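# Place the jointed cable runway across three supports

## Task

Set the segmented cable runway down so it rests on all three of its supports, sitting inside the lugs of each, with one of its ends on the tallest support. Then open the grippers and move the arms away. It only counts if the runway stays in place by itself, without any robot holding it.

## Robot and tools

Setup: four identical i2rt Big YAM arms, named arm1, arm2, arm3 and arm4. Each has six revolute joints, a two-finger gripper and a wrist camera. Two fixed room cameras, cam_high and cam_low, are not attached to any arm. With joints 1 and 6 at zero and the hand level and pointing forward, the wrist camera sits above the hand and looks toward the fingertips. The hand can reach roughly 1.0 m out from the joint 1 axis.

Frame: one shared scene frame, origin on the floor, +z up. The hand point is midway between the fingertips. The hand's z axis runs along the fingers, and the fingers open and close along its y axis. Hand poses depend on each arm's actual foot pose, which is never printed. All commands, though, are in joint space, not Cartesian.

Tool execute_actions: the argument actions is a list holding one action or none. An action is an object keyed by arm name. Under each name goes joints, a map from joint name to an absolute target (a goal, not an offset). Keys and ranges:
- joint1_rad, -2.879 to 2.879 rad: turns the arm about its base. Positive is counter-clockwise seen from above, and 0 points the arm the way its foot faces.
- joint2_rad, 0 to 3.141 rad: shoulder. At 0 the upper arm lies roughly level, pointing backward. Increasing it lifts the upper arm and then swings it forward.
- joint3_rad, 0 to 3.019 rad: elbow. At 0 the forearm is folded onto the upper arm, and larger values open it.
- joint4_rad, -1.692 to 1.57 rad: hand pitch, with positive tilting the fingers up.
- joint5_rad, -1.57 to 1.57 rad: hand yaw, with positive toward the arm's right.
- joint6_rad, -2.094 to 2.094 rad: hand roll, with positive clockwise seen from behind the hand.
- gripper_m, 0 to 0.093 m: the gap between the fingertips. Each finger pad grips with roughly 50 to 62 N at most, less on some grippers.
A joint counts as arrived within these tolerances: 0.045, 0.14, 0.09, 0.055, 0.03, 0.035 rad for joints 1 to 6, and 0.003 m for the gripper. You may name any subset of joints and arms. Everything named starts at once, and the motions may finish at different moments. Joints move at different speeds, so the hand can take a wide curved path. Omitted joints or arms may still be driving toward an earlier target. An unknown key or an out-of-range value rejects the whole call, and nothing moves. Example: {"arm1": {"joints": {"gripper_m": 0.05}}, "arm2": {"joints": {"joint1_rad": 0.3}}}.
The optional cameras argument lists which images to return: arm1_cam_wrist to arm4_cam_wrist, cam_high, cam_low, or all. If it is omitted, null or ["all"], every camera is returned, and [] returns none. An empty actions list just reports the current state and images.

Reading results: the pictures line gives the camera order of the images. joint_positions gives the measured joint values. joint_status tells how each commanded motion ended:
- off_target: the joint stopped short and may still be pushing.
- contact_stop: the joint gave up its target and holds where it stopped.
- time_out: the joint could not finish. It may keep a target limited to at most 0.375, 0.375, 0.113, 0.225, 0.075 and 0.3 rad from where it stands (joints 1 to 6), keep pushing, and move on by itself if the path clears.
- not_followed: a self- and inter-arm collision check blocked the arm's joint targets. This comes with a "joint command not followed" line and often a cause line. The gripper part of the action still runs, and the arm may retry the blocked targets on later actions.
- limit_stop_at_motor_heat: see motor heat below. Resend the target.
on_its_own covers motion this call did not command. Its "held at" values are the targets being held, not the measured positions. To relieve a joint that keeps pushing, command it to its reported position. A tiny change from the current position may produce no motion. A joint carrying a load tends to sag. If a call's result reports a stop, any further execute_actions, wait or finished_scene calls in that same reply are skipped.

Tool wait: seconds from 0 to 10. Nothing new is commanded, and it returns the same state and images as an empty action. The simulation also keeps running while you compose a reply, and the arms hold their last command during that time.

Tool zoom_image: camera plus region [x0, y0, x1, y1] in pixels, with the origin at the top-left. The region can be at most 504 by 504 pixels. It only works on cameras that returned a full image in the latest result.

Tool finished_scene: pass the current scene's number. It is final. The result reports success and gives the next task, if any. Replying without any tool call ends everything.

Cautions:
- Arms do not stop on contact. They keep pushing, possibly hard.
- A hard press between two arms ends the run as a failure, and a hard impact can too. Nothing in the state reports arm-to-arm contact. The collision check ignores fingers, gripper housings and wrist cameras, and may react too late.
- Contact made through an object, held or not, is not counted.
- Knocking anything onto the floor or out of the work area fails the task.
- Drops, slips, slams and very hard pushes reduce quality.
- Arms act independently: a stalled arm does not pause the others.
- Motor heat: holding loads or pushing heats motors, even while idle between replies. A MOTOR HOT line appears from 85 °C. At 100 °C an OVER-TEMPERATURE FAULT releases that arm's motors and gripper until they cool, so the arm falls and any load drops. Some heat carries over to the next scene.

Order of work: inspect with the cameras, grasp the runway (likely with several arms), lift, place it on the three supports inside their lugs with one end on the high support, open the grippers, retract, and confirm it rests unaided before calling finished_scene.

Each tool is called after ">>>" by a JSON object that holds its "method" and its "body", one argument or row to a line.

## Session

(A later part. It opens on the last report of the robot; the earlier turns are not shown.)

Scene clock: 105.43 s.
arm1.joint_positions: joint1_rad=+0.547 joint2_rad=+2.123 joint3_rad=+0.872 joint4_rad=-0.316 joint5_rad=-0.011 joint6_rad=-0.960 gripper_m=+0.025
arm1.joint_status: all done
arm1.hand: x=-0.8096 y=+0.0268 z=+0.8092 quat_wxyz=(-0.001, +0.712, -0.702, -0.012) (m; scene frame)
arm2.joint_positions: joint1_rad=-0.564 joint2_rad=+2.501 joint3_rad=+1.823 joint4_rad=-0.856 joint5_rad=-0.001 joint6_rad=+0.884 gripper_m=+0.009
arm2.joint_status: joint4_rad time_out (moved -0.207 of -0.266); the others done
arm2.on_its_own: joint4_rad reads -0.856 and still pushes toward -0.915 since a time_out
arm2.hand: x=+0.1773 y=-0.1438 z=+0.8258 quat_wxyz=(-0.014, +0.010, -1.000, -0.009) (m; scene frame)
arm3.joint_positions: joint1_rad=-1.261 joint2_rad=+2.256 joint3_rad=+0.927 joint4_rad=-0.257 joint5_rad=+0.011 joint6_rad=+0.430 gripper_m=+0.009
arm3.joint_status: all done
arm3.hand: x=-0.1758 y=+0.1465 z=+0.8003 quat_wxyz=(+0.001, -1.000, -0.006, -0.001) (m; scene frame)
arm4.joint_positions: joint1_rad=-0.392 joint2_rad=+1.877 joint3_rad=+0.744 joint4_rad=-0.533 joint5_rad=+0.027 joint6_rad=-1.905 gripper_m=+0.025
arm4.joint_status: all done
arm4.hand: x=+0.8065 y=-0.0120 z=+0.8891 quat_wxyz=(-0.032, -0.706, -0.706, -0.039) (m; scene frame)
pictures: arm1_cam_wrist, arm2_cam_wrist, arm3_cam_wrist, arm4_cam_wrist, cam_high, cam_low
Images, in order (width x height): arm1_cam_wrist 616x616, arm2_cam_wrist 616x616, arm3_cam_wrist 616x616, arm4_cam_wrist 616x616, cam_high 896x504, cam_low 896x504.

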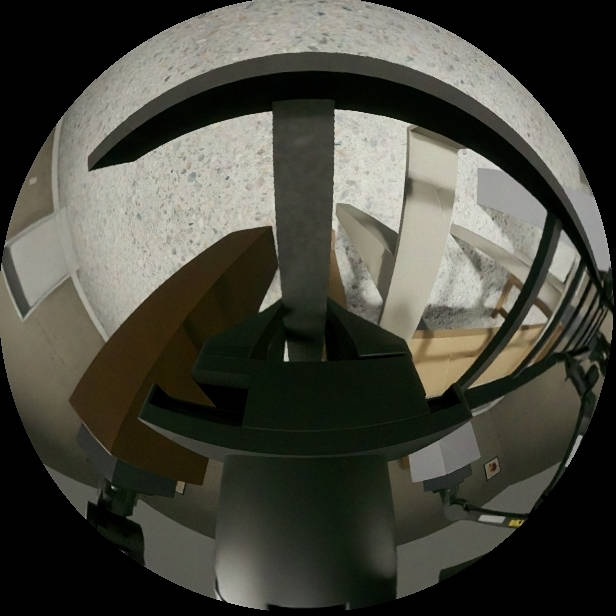

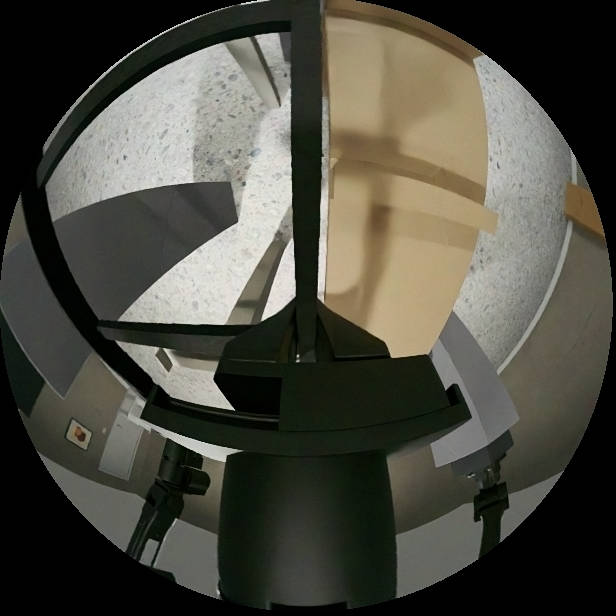

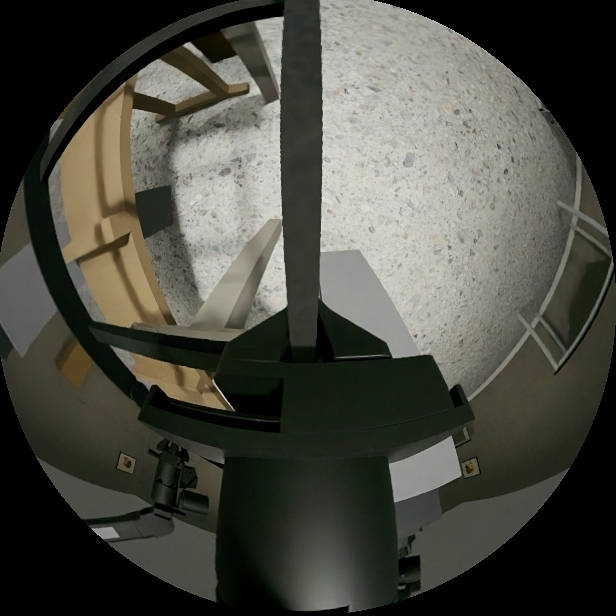

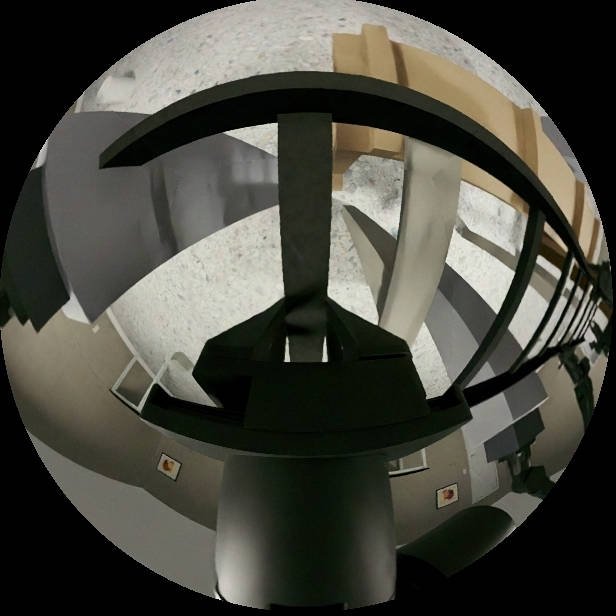

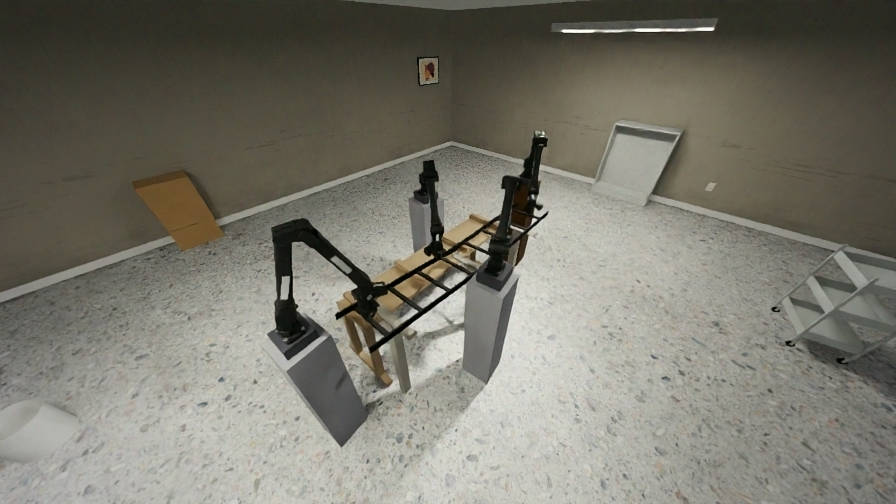

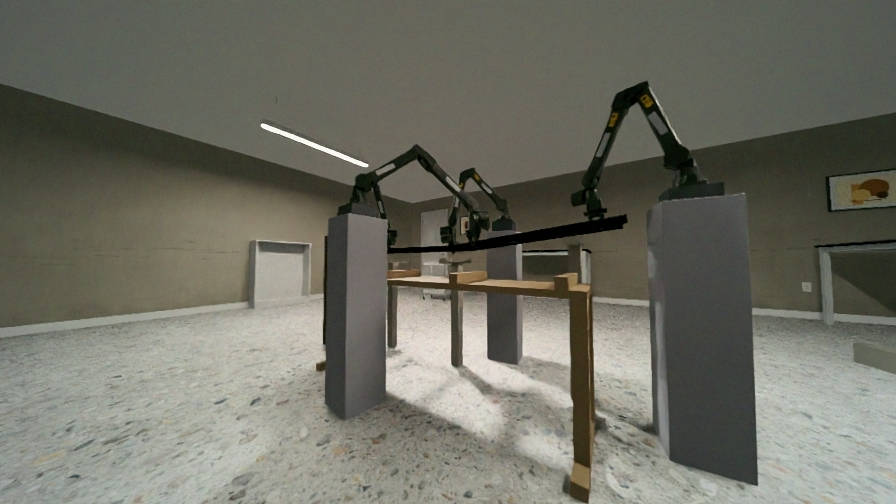

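>>> {"method": "execute_actions", "body": {
  "actions": [
    {"arm1":{"joints":{"joint1_rad":0.51,"joint2_rad":2.14,"joint3_rad":0.915,"joint4_rad":-0.285}},"arm2":{"joints":{"joint2_rad":2.50,"joint3_rad":1.885,"joint4_rad":-0.88}},"arm3":{"joints":{"joint2_rad":2.205,"joint3_rad":0.95,"joint4_rad":-0.23}},"arm4":{"joints":{"joint2_rad":1.92,"joint3_rad":0.78,"joint4_rad":-0.47}}}
  ]
}}

>>> {"method": "zoom_image", "body": {
  "camera": "cam_low",
  "region": [385,200,645,290]
}}

>>> {"method": "zoom_image", "body": {
  "camera": "cam_high",
  "region": [350,270,450,360]
}}

>>> {"method": "zoom_image", "body": {
  "camera": "cam_high",
  "region": [440,195,560,285]
}}

Scene clock: 111.70 s.
arm1.joint_positions: joint1_rad=+0.538 joint2_rad=+2.177 joint3_rad=+0.885 joint4_rad=-0.281 joint5_rad=-0.011 joint6_rad=-0.968 gripper_m=+0.025
arm1.joint_status: all done
arm1.hand: x=-0.8092 y=+0.0231 z=+0.7901 quat_wxyz=(+0.002, +0.712, -0.702, -0.012) (m; scene frame)
arm2.joint_positions: joint1_rad=-0.568 joint2_rad=+2.541 joint3_rad=+1.842 joint4_rad=-0.845 joint5_rad=-0.003 joint6_rad=+0.878 gripper_m=+0.009
arm2.joint_status: all done
arm2.hand: x=+0.1785 y=-0.1461 z=+0.8056 quat_wxyz=(-0.010, +0.011, -1.000, -0.006) (m; scene frame)
arm3.joint_positions: joint1_rad=-1.256 joint2_rad=+2.303 joint3_rad=+0.941 joint4_rad=-0.220 joint5_rad=+0.007 joint6_rad=+0.434 gripper_m=+0.009
arm3.joint_status: all done
arm3.hand: x=-0.1747 y=+0.1441 z=+0.7832 quat_wxyz=(-0.001, -1.000, -0.007, +0.000) (m; scene frame)
arm4.joint_positions: joint1_rad=-0.392 joint2_rad=+1.963 joint3_rad=+0.746 joint4_rad=-0.461 joint5_rad=+0.022 joint6_rad=-1.906 gripper_m=+0.025
arm4.joint_status: all done
arm4.hand: x=+0.8097 y=-0.0137 z=+0.8602 quat_wxyz=(-0.039, -0.706, -0.707, -0.039) (m; scene frame)
pictures: arm1_cam_wrist, arm2_cam_wrist, arm3_cam_wrist, arm4_cam_wrist, cam_high, cam_low
Images, in order (width x height): arm1_cam_wrist 616x616, arm2_cam_wrist 616x616, arm3_cam_wrist 616x616, arm4_cam_wrist 616x616, cam_high 896x504, cam_low 896x504.

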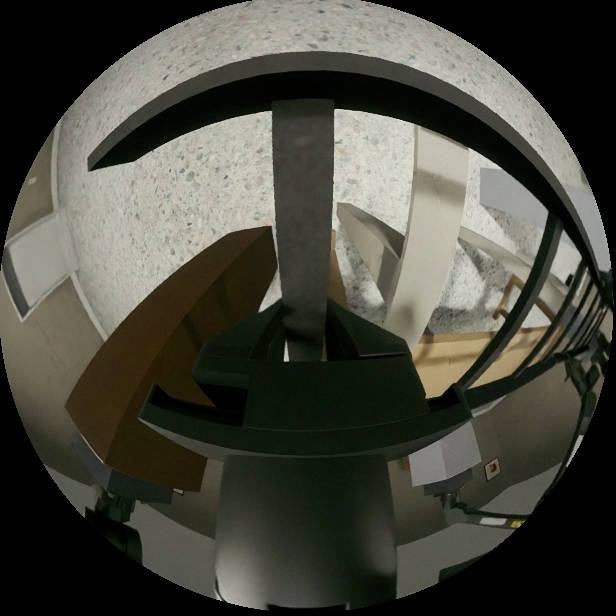

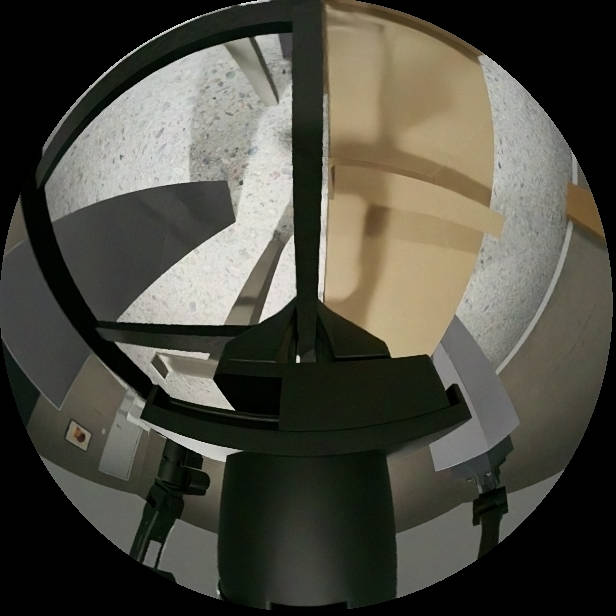

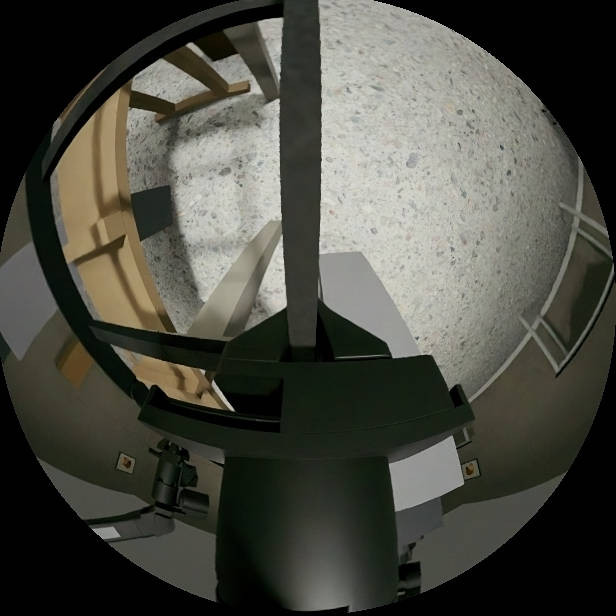

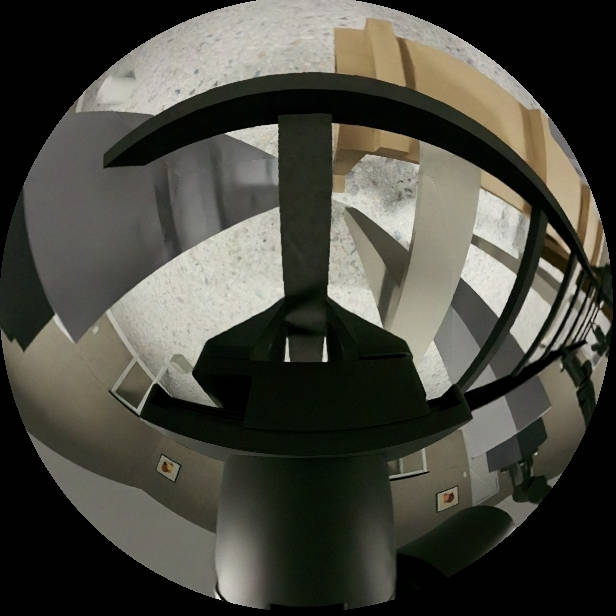

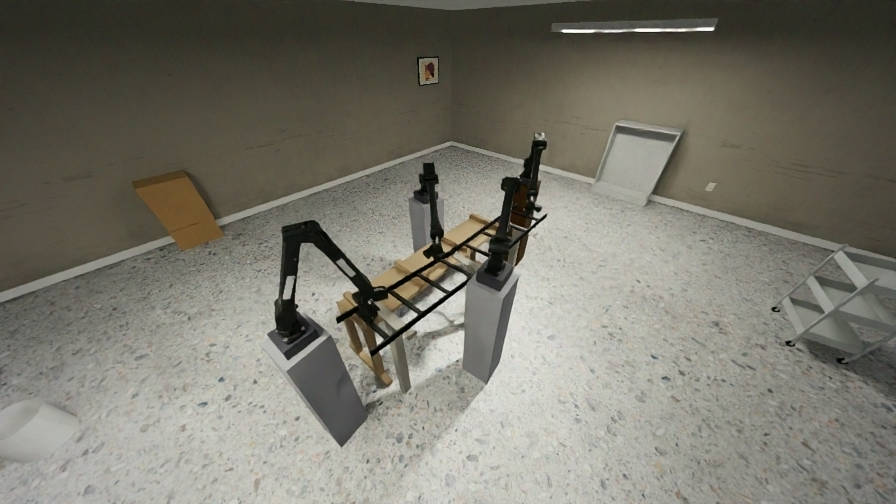

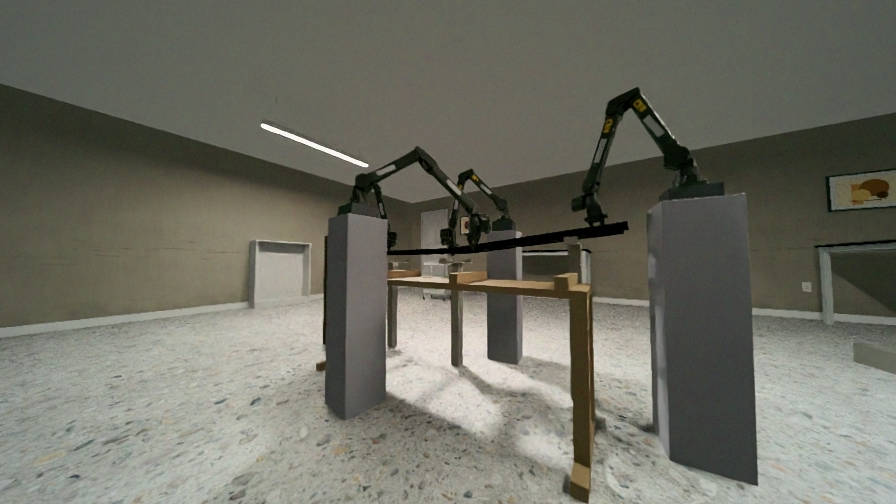

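Region (385, 200, 645, 290) of cam_low's 896x504 image, scaled by 1.938, with more detail than that image has; it fills the top 174 rows of this view, and the rest is white.

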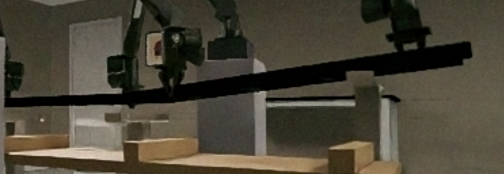

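Region (350, 270, 450, 360) of cam_high's 896x504 image, scaled by 5.040, with more detail than that image has; it fills the top 454 rows of this view, and the rest is white.

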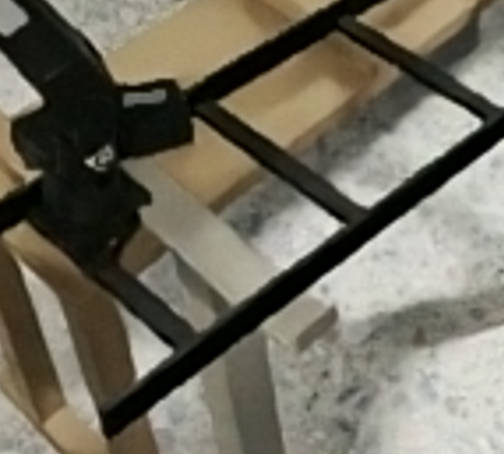

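Region (440, 195, 560, 285) of cam_high's 896x504 image, scaled by 4.200, with more detail than that image has; it fills the top 378 rows of this view, and the rest is white.

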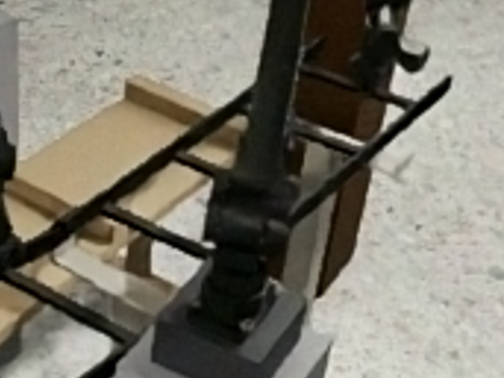

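>>> {"method": "execute_actions", "body": {
  "actions": [
    {"arm1":{"joints":{"joint2_rad":2.225,"joint3_rad":0.955,"joint4_rad":-0.225}},"arm2":{"joints":{"joint2_rad":2.555,"joint3_rad":1.89,"joint4_rad":-0.845}},"arm3":{"joints":{"joint2_rad":2.30,"joint3_rad":0.985,"joint4_rad":-0.175}},"arm4":{"joints":{"joint2_rad":1.985,"joint3_rad":0.785,"joint4_rad":-0.42}}}
  ],
  "cameras": ["cam_low","cam_high","arm1_cam_wrist","arm4_cam_wrist"]
}}

>>> {"method": "zoom_image", "body": {
  "camera": "cam_low",
  "region": [385,200,645,290]
}}

>>> {"method": "zoom_image", "body": {
  "camera": "cam_high",
  "region": [350,270,450,360]
}}

>>> {"method": "zoom_image", "body": {
  "camera": "cam_high",
  "region": [440,195,560,285]
}}

Scene clock: 117.07 s.
arm1.joint_positions: joint1_rad=+0.536 joint2_rad=+2.279 joint3_rad=+0.924 joint4_rad=-0.224 joint5_rad=-0.005 joint6_rad=-0.969 gripper_m=+0.025
arm1.joint_status: all done
arm1.hand: x=-0.8069 y=+0.0230 z=+0.7555 quat_wxyz=(+0.005, +0.712, -0.702, -0.010) (m; scene frame)
arm2.joint_positions: joint1_rad=-0.568 joint2_rad=+2.592 joint3_rad=+1.859 joint4_rad=-0.806 joint5_rad=+0.003 joint6_rad=+0.878 gripper_m=+0.009
arm2.joint_status: all done
arm2.hand: x=+0.1794 y=-0.1471 z=+0.7776 quat_wxyz=(-0.014, +0.011, -1.000, -0.006) (m; scene frame)
arm3.joint_positions: joint1_rad=-1.255 joint2_rad=+2.401 joint3_rad=+0.982 joint4_rad=-0.166 joint5_rad=+0.003 joint6_rad=+0.435 gripper_m=+0.009
arm3.joint_status: all done
arm3.hand: x=-0.1739 y=+0.1431 z=+0.7484 quat_wxyz=(-0.002, -1.000, -0.007, -0.002) (m; scene frame)
arm4.joint_positions: joint1_rad=-0.392 joint2_rad=+2.023 joint3_rad=+0.756 joint4_rad=-0.417 joint5_rad=+0.018 joint6_rad=-1.907 gripper_m=+0.025
arm4.joint_status: all done
arm4.hand: x=+0.8102 y=-0.0143 z=+0.8413 quat_wxyz=(-0.042, -0.705, -0.707, -0.038) (m; scene frame)
pictures: arm1_cam_wrist, arm4_cam_wrist, cam_high, cam_low
Images, in order (width x height): arm1_cam_wrist 616x616, arm4_cam_wrist 616x616, cam_high 896x504, cam_low 896x504.

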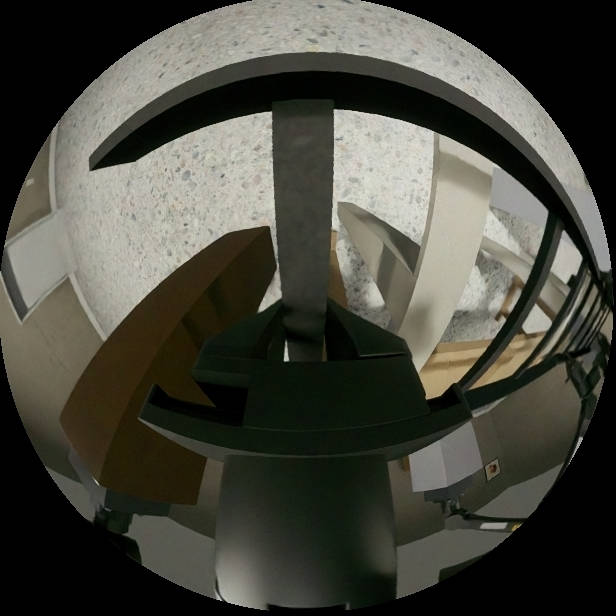

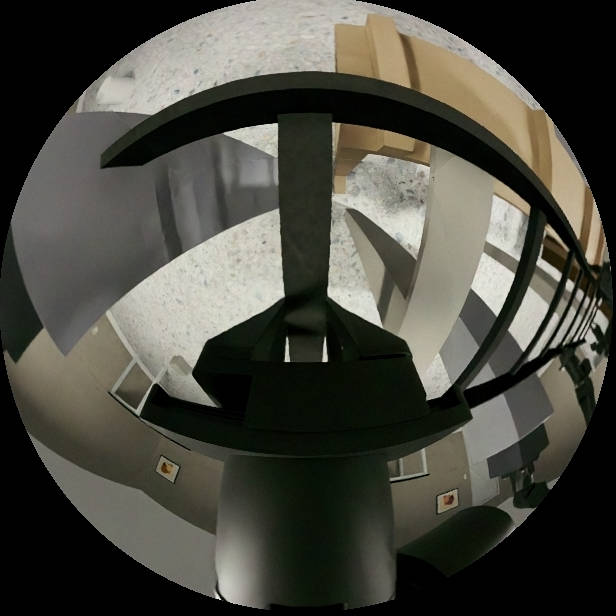

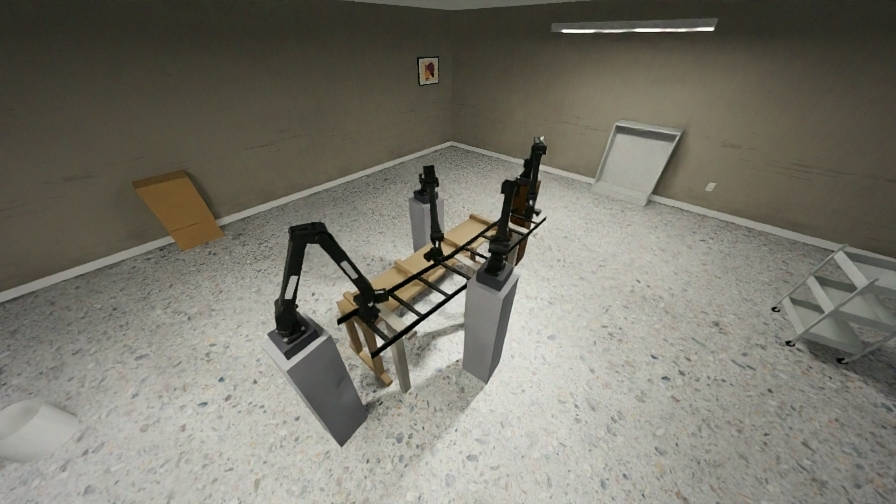

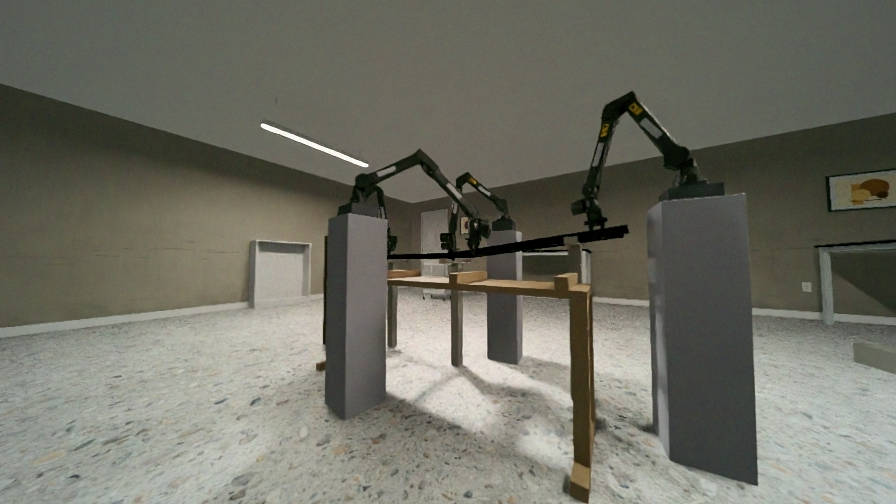

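Region (385, 200, 645, 290) of cam_low's 896x504 image, scaled by 1.938, with more detail than that image has; it fills the top 174 rows of this view, and the rest is white.

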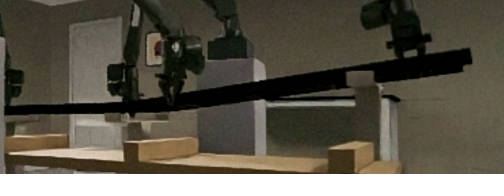

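Region (350, 270, 450, 360) of cam_high's 896x504 image, scaled by 5.040, with more detail than that image has; it fills the top 454 rows of this view, and the rest is white.

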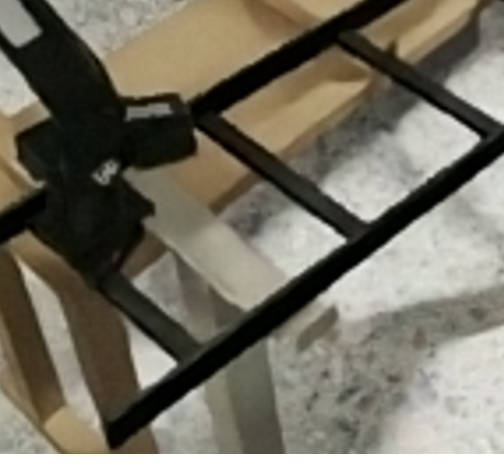

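Region (440, 195, 560, 285) of cam_high's 896x504 image, scaled by 4.200, with more detail than that image has; it fills the top 378 rows of this view, and the rest is white.

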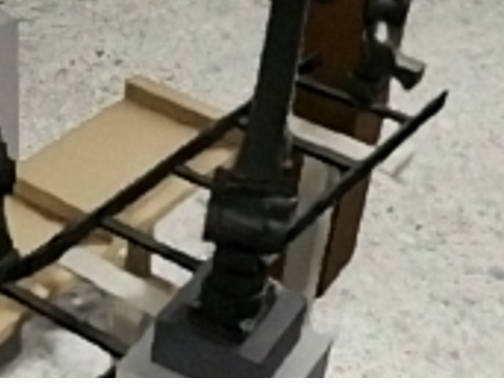

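>>> {"method": "execute_actions", "body": {
  "actions": [
    {"arm1":{"joints":{"joint2_rad":2.275,"joint3_rad":0.975,"joint4_rad":-0.195}},"arm2":{"joints":{"joint2_rad":2.61,"joint3_rad":1.895,"joint4_rad":-0.81}},"arm3":{"joints":{"joint2_rad":2.375,"joint3_rad":1.01,"joint4_rad":-0.13}},"arm4":{"joints":{"joint2_rad":2.02,"joint3_rad":0.79,"joint4_rad":-0.39}}}
  ],
  "cameras": ["cam_low","cam_high"]
}}

>>> {"method": "zoom_image", "body": {
  "camera": "cam_low",
  "region": [385,200,645,290]
}}

Scene clock: 120.80 s.
arm1.joint_positions: joint1_rad=+0.533 joint2_rad=+2.325 joint3_rad=+0.944 joint4_rad=-0.200 joint5_rad=+0.001 joint6_rad=-0.969 gripper_m=+0.025
arm1.joint_status: all done
arm1.hand: x=-0.8053 y=+0.0216 z=+0.7393 quat_wxyz=(+0.006, +0.711, -0.703, -0.007) (m; scene frame)
arm2.joint_positions: joint1_rad=-0.568 joint2_rad=+2.614 joint3_rad=+1.866 joint4_rad=-0.789 joint5_rad=+0.013 joint6_rad=+0.879 gripper_m=+0.009
arm2.joint_status: all done
arm2.hand: x=+0.1804 y=-0.1484 z=+0.7654 quat_wxyz=(-0.018, +0.011, -1.000, -0.003) (m; scene frame)
arm3.joint_positions: joint1_rad=-1.253 joint2_rad=+2.462 joint3_rad=+1.006 joint4_rad=-0.124 joint5_rad=-0.003 joint6_rad=+0.437 gripper_m=+0.009
arm3.joint_status: all done
arm3.hand: x=-0.1731 y=+0.1413 z=+0.7265 quat_wxyz=(-0.006, -1.000, -0.007, -0.001) (m; scene frame)
arm4.joint_positions: joint1_rad=-0.392 joint2_rad=+2.025 joint3_rad=+0.757 joint4_rad=-0.414 joint5_rad=+0.019 joint6_rad=-1.909 gripper_m=+0.025
arm4.joint_status: all done
arm4.hand: x=+0.8094 y=-0.0138 z=+0.8407 quat_wxyz=(-0.041, -0.705, -0.707, -0.038) (m; scene frame)
pictures: cam_high, cam_low
Images, in order (width x height): cam_high 896x504, cam_low 896x504.

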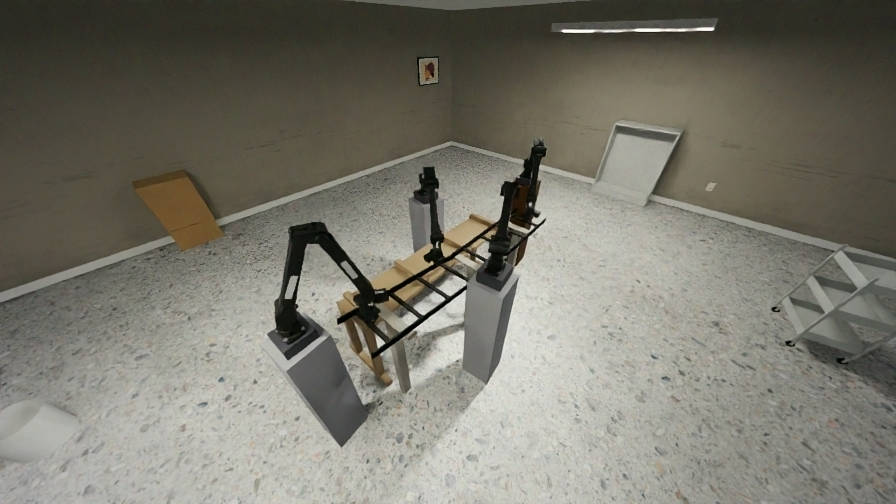

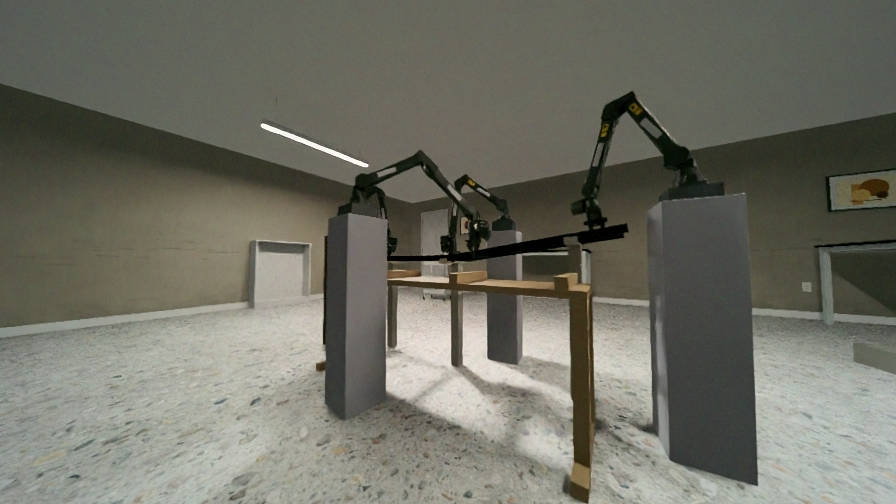

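Region (385, 200, 645, 290) of cam_low's 896x504 image, scaled by 1.938, with more detail than that image has; it fills the top 174 rows of this view, and the rest is white.

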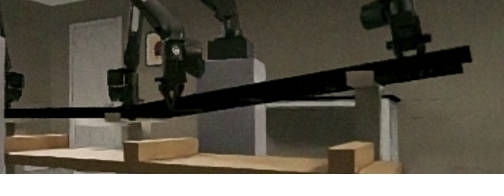

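>>> {"method": "execute_actions", "body": {
  "actions": [
    {"arm1":{"joints":{"joint2_rad":2.31,"joint3_rad":0.985,"joint4_rad":-0.175}},"arm2":{"joints":{"joint2_rad":2.63}},"arm3":{"joints":{"joint2_rad":2.43,"joint3_rad":1.02,"joint4_rad":-0.11}},"arm4":{"joints":{"joint4_rad":-0.41}}}
  ],
  "cameras": ["cam_low","cam_high","arm1_cam_wrist","arm3_cam_wrist"]
}}

>>> {"method": "zoom_image", "body": {
  "camera": "cam_low",
  "region": [380,230,500,280]
}}

>>> {"method": "zoom_image", "body": {
  "camera": "cam_high",
  "region": [350,270,450,360]
}}

Scene clock: 124.27 s.
arm1.joint_positions: joint1_rad=+0.532 joint2_rad=+2.354 joint3_rad=+0.956 joint4_rad=-0.181 joint5_rad=+0.002 joint6_rad=-0.969 gripper_m=+0.025
arm1.joint_status: all done
arm1.hand: x=-0.8046 y=+0.0215 z=+0.7292 quat_wxyz=(+0.006, +0.711, -0.704, -0.007) (m; scene frame)
arm2.joint_positions: joint1_rad=-0.568 joint2_rad=+2.629 joint3_rad=+1.874 joint4_rad=-0.784 joint5_rad=+0.014 joint6_rad=+0.879 gripper_m=+0.009
arm2.joint_status: all done
arm2.hand: x=+0.1807 y=-0.1488 z=+0.7584 quat_wxyz=(-0.018, +0.011, -1.000, -0.002) (m; scene frame)
arm3.joint_positions: joint1_rad=-1.253 joint2_rad=+2.489 joint3_rad=+1.018 joint4_rad=-0.109 joint5_rad=-0.004 joint6_rad=+0.437 gripper_m=+0.009
arm3.joint_status: all done
arm3.hand: x=-0.1719 y=+0.1414 z=+0.7168 quat_wxyz=(-0.007, -1.000, -0.007, -0.001) (m; scene frame)
arm4.joint_positions: joint1_rad=-0.392 joint2_rad=+2.022 joint3_rad=+0.760 joint4_rad=-0.424 joint5_rad=+0.019 joint6_rad=-1.909 gripper_m=+0.025
arm4.joint_status: all done
arm4.hand: x=+0.8092 y=-0.0137 z=+0.8421 quat_wxyz=(-0.043, -0.704, -0.707, -0.040) (m; scene frame)
pictures: arm1_cam_wrist, arm3_cam_wrist, cam_high, cam_low
Images, in order (width x height): arm1_cam_wrist 616x616, arm3_cam_wrist 616x616, cam_high 896x504, cam_low 896x504.

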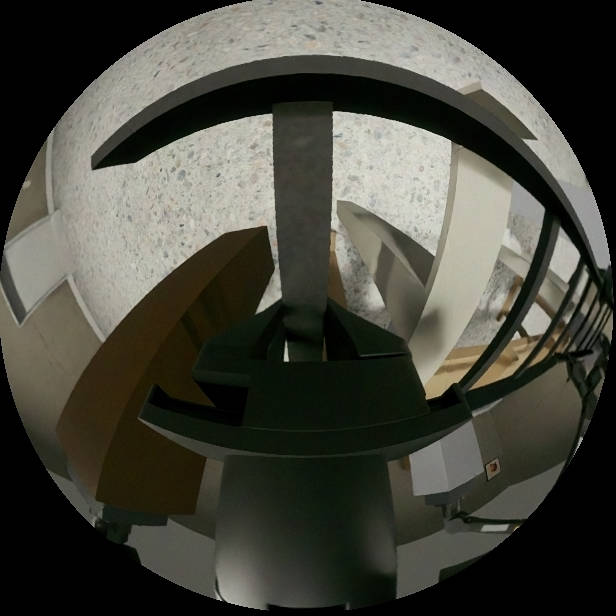

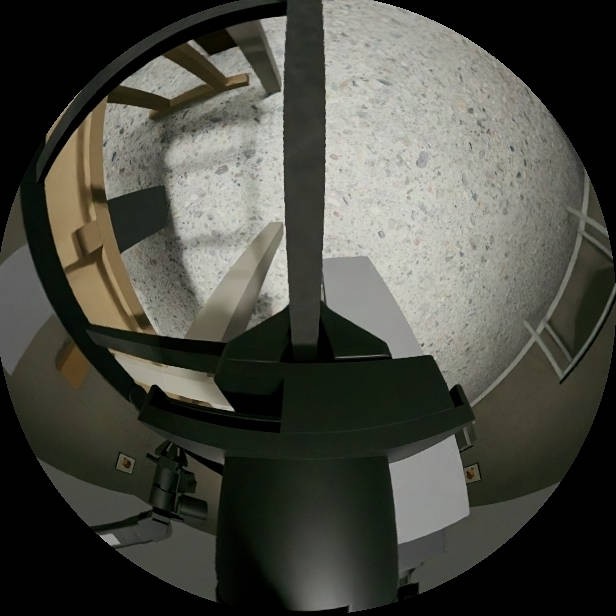

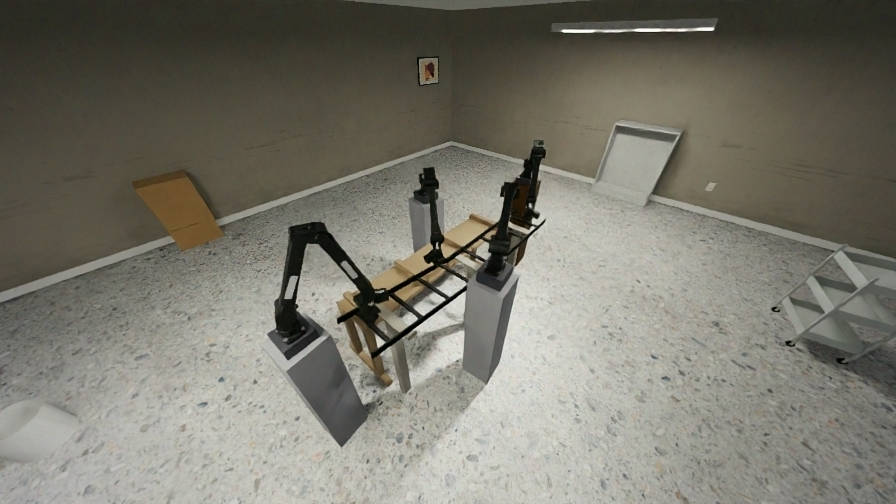

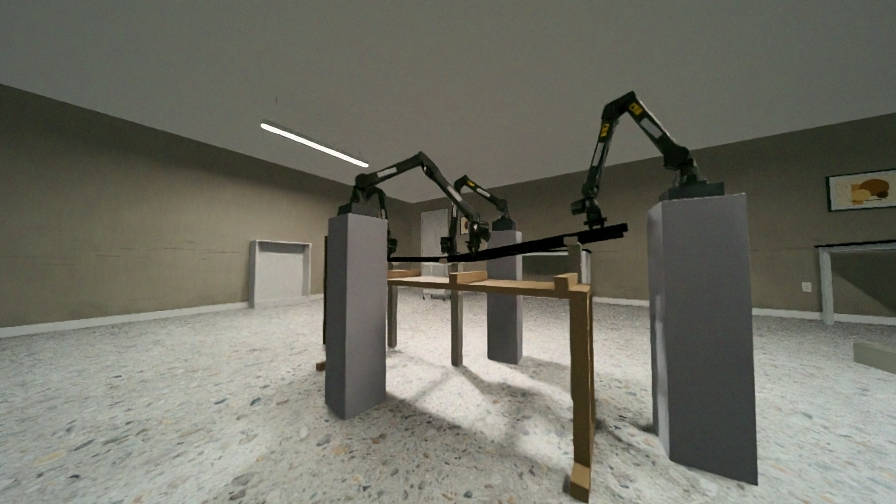

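Region (380, 230, 500, 280) of cam_low's 896x504 image, scaled by 4.200, with more detail than that image has; it fills the top 210 rows of this view, and the rest is white.

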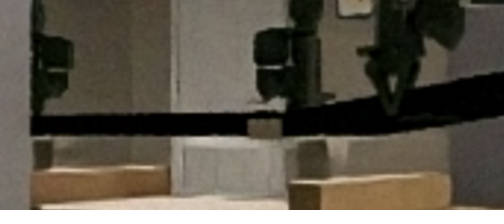

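Region (350, 270, 450, 360) of cam_high's 896x504 image, scaled by 5.040, with more detail than that image has; it fills the top 454 rows of this view, and the rest is white.

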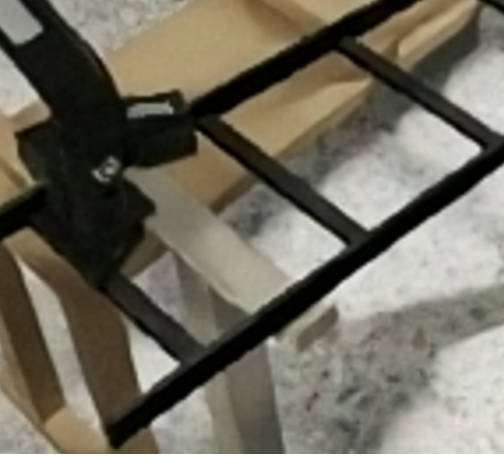

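>>> {"method": "execute_actions", "body": {
  "actions": [
    {"arm1":{"joints":{"joint2_rad":2.35,"joint3_rad":0.995,"joint4_rad":-0.155}},"arm2":{"joints":{"joint2_rad":2.645}},"arm3":{"joints":{"joint2_rad":2.48,"joint3_rad":1.03,"joint4_rad":-0.09}}}
  ],
  "cameras": ["cam_low","cam_high","arm1_cam_wrist"]
}}

>>> {"method": "zoom_image", "body": {
  "camera": "cam_low",
  "region": [380,230,500,280]
}}

Scene clock: 127.83 s.
arm1.joint_positions: joint1_rad=+0.532 joint2_rad=+2.354 joint3_rad=+0.956 joint4_rad=-0.180 joint5_rad=+0.002 joint6_rad=-0.969 gripper_m=+0.025
arm1.joint_status: all done
arm1.hand: x=-0.8045 y=+0.0216 z=+0.7291 quat_wxyz=(+0.005, +0.711, -0.704, -0.006) (m; scene frame)
arm2.joint_positions: joint1_rad=-0.568 joint2_rad=+2.629 joint3_rad=+1.874 joint4_rad=-0.784 joint5_rad=+0.014 joint6_rad=+0.879 gripper_m=+0.009
arm2.joint_status: all done
arm2.hand: x=+0.1806 y=-0.1489 z=+0.7581 quat_wxyz=(-0.018, +0.011, -1.000, -0.002) (m; scene frame)
arm3.joint_positions: joint1_rad=-1.253 joint2_rad=+2.491 joint3_rad=+1.018 joint4_rad=-0.106 joint5_rad=-0.004 joint6_rad=+0.437 gripper_m=+0.009
arm3.joint_status: all done
arm3.hand: x=-0.1718 y=+0.1415 z=+0.7161 quat_wxyz=(-0.007, -1.000, -0.007, -0.001) (m; scene frame)
arm4.joint_positions: joint1_rad=-0.392 joint2_rad=+2.022 joint3_rad=+0.760 joint4_rad=-0.424 joint5_rad=+0.019 joint6_rad=-1.909 gripper_m=+0.025
arm4.joint_status: not commanded
arm4.hand: x=+0.8092 y=-0.0137 z=+0.8421 quat_wxyz=(-0.043, -0.704, -0.707, -0.040) (m; scene frame)
pictures: arm1_cam_wrist, cam_high, cam_low
Images, in order (width x height): arm1_cam_wrist 616x616, cam_high 896x504, cam_low 896x504.

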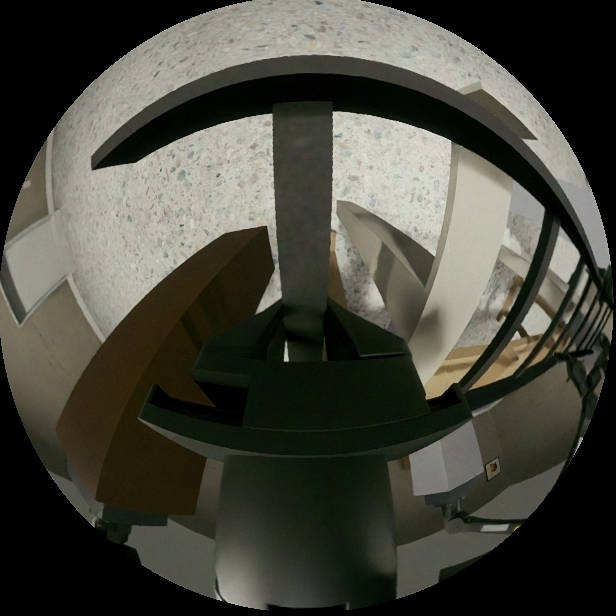

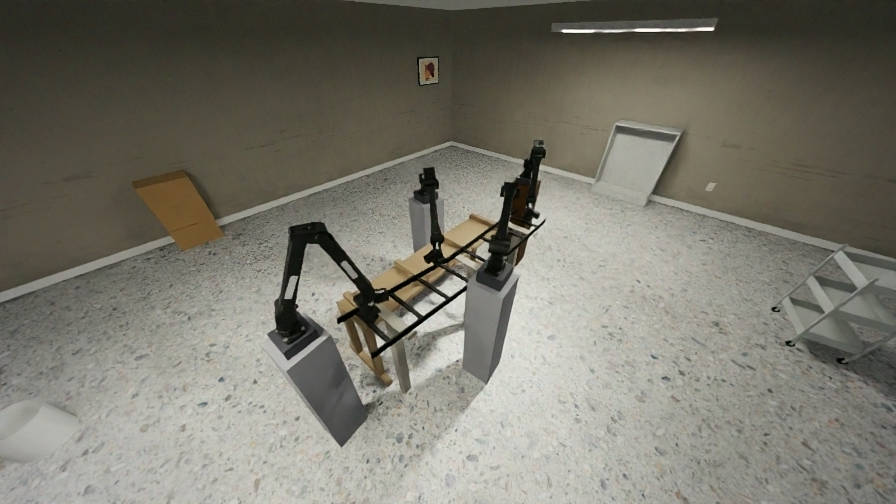

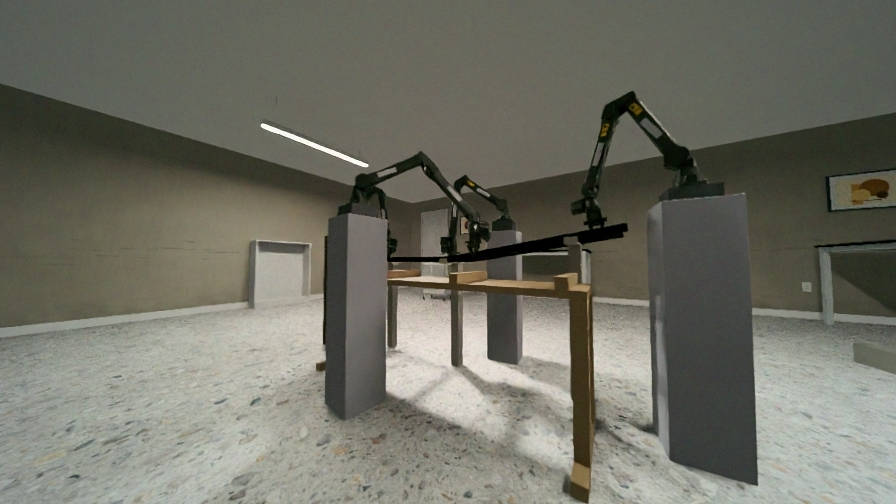

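Region (380, 230, 500, 280) of cam_low's 896x504 image, scaled by 4.200, with more detail than that image has; it fills the top 210 rows of this view, and the rest is white.

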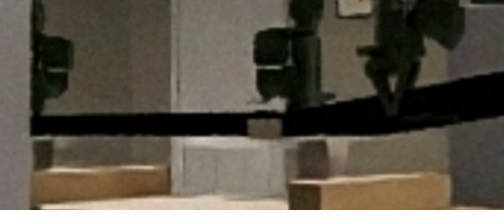

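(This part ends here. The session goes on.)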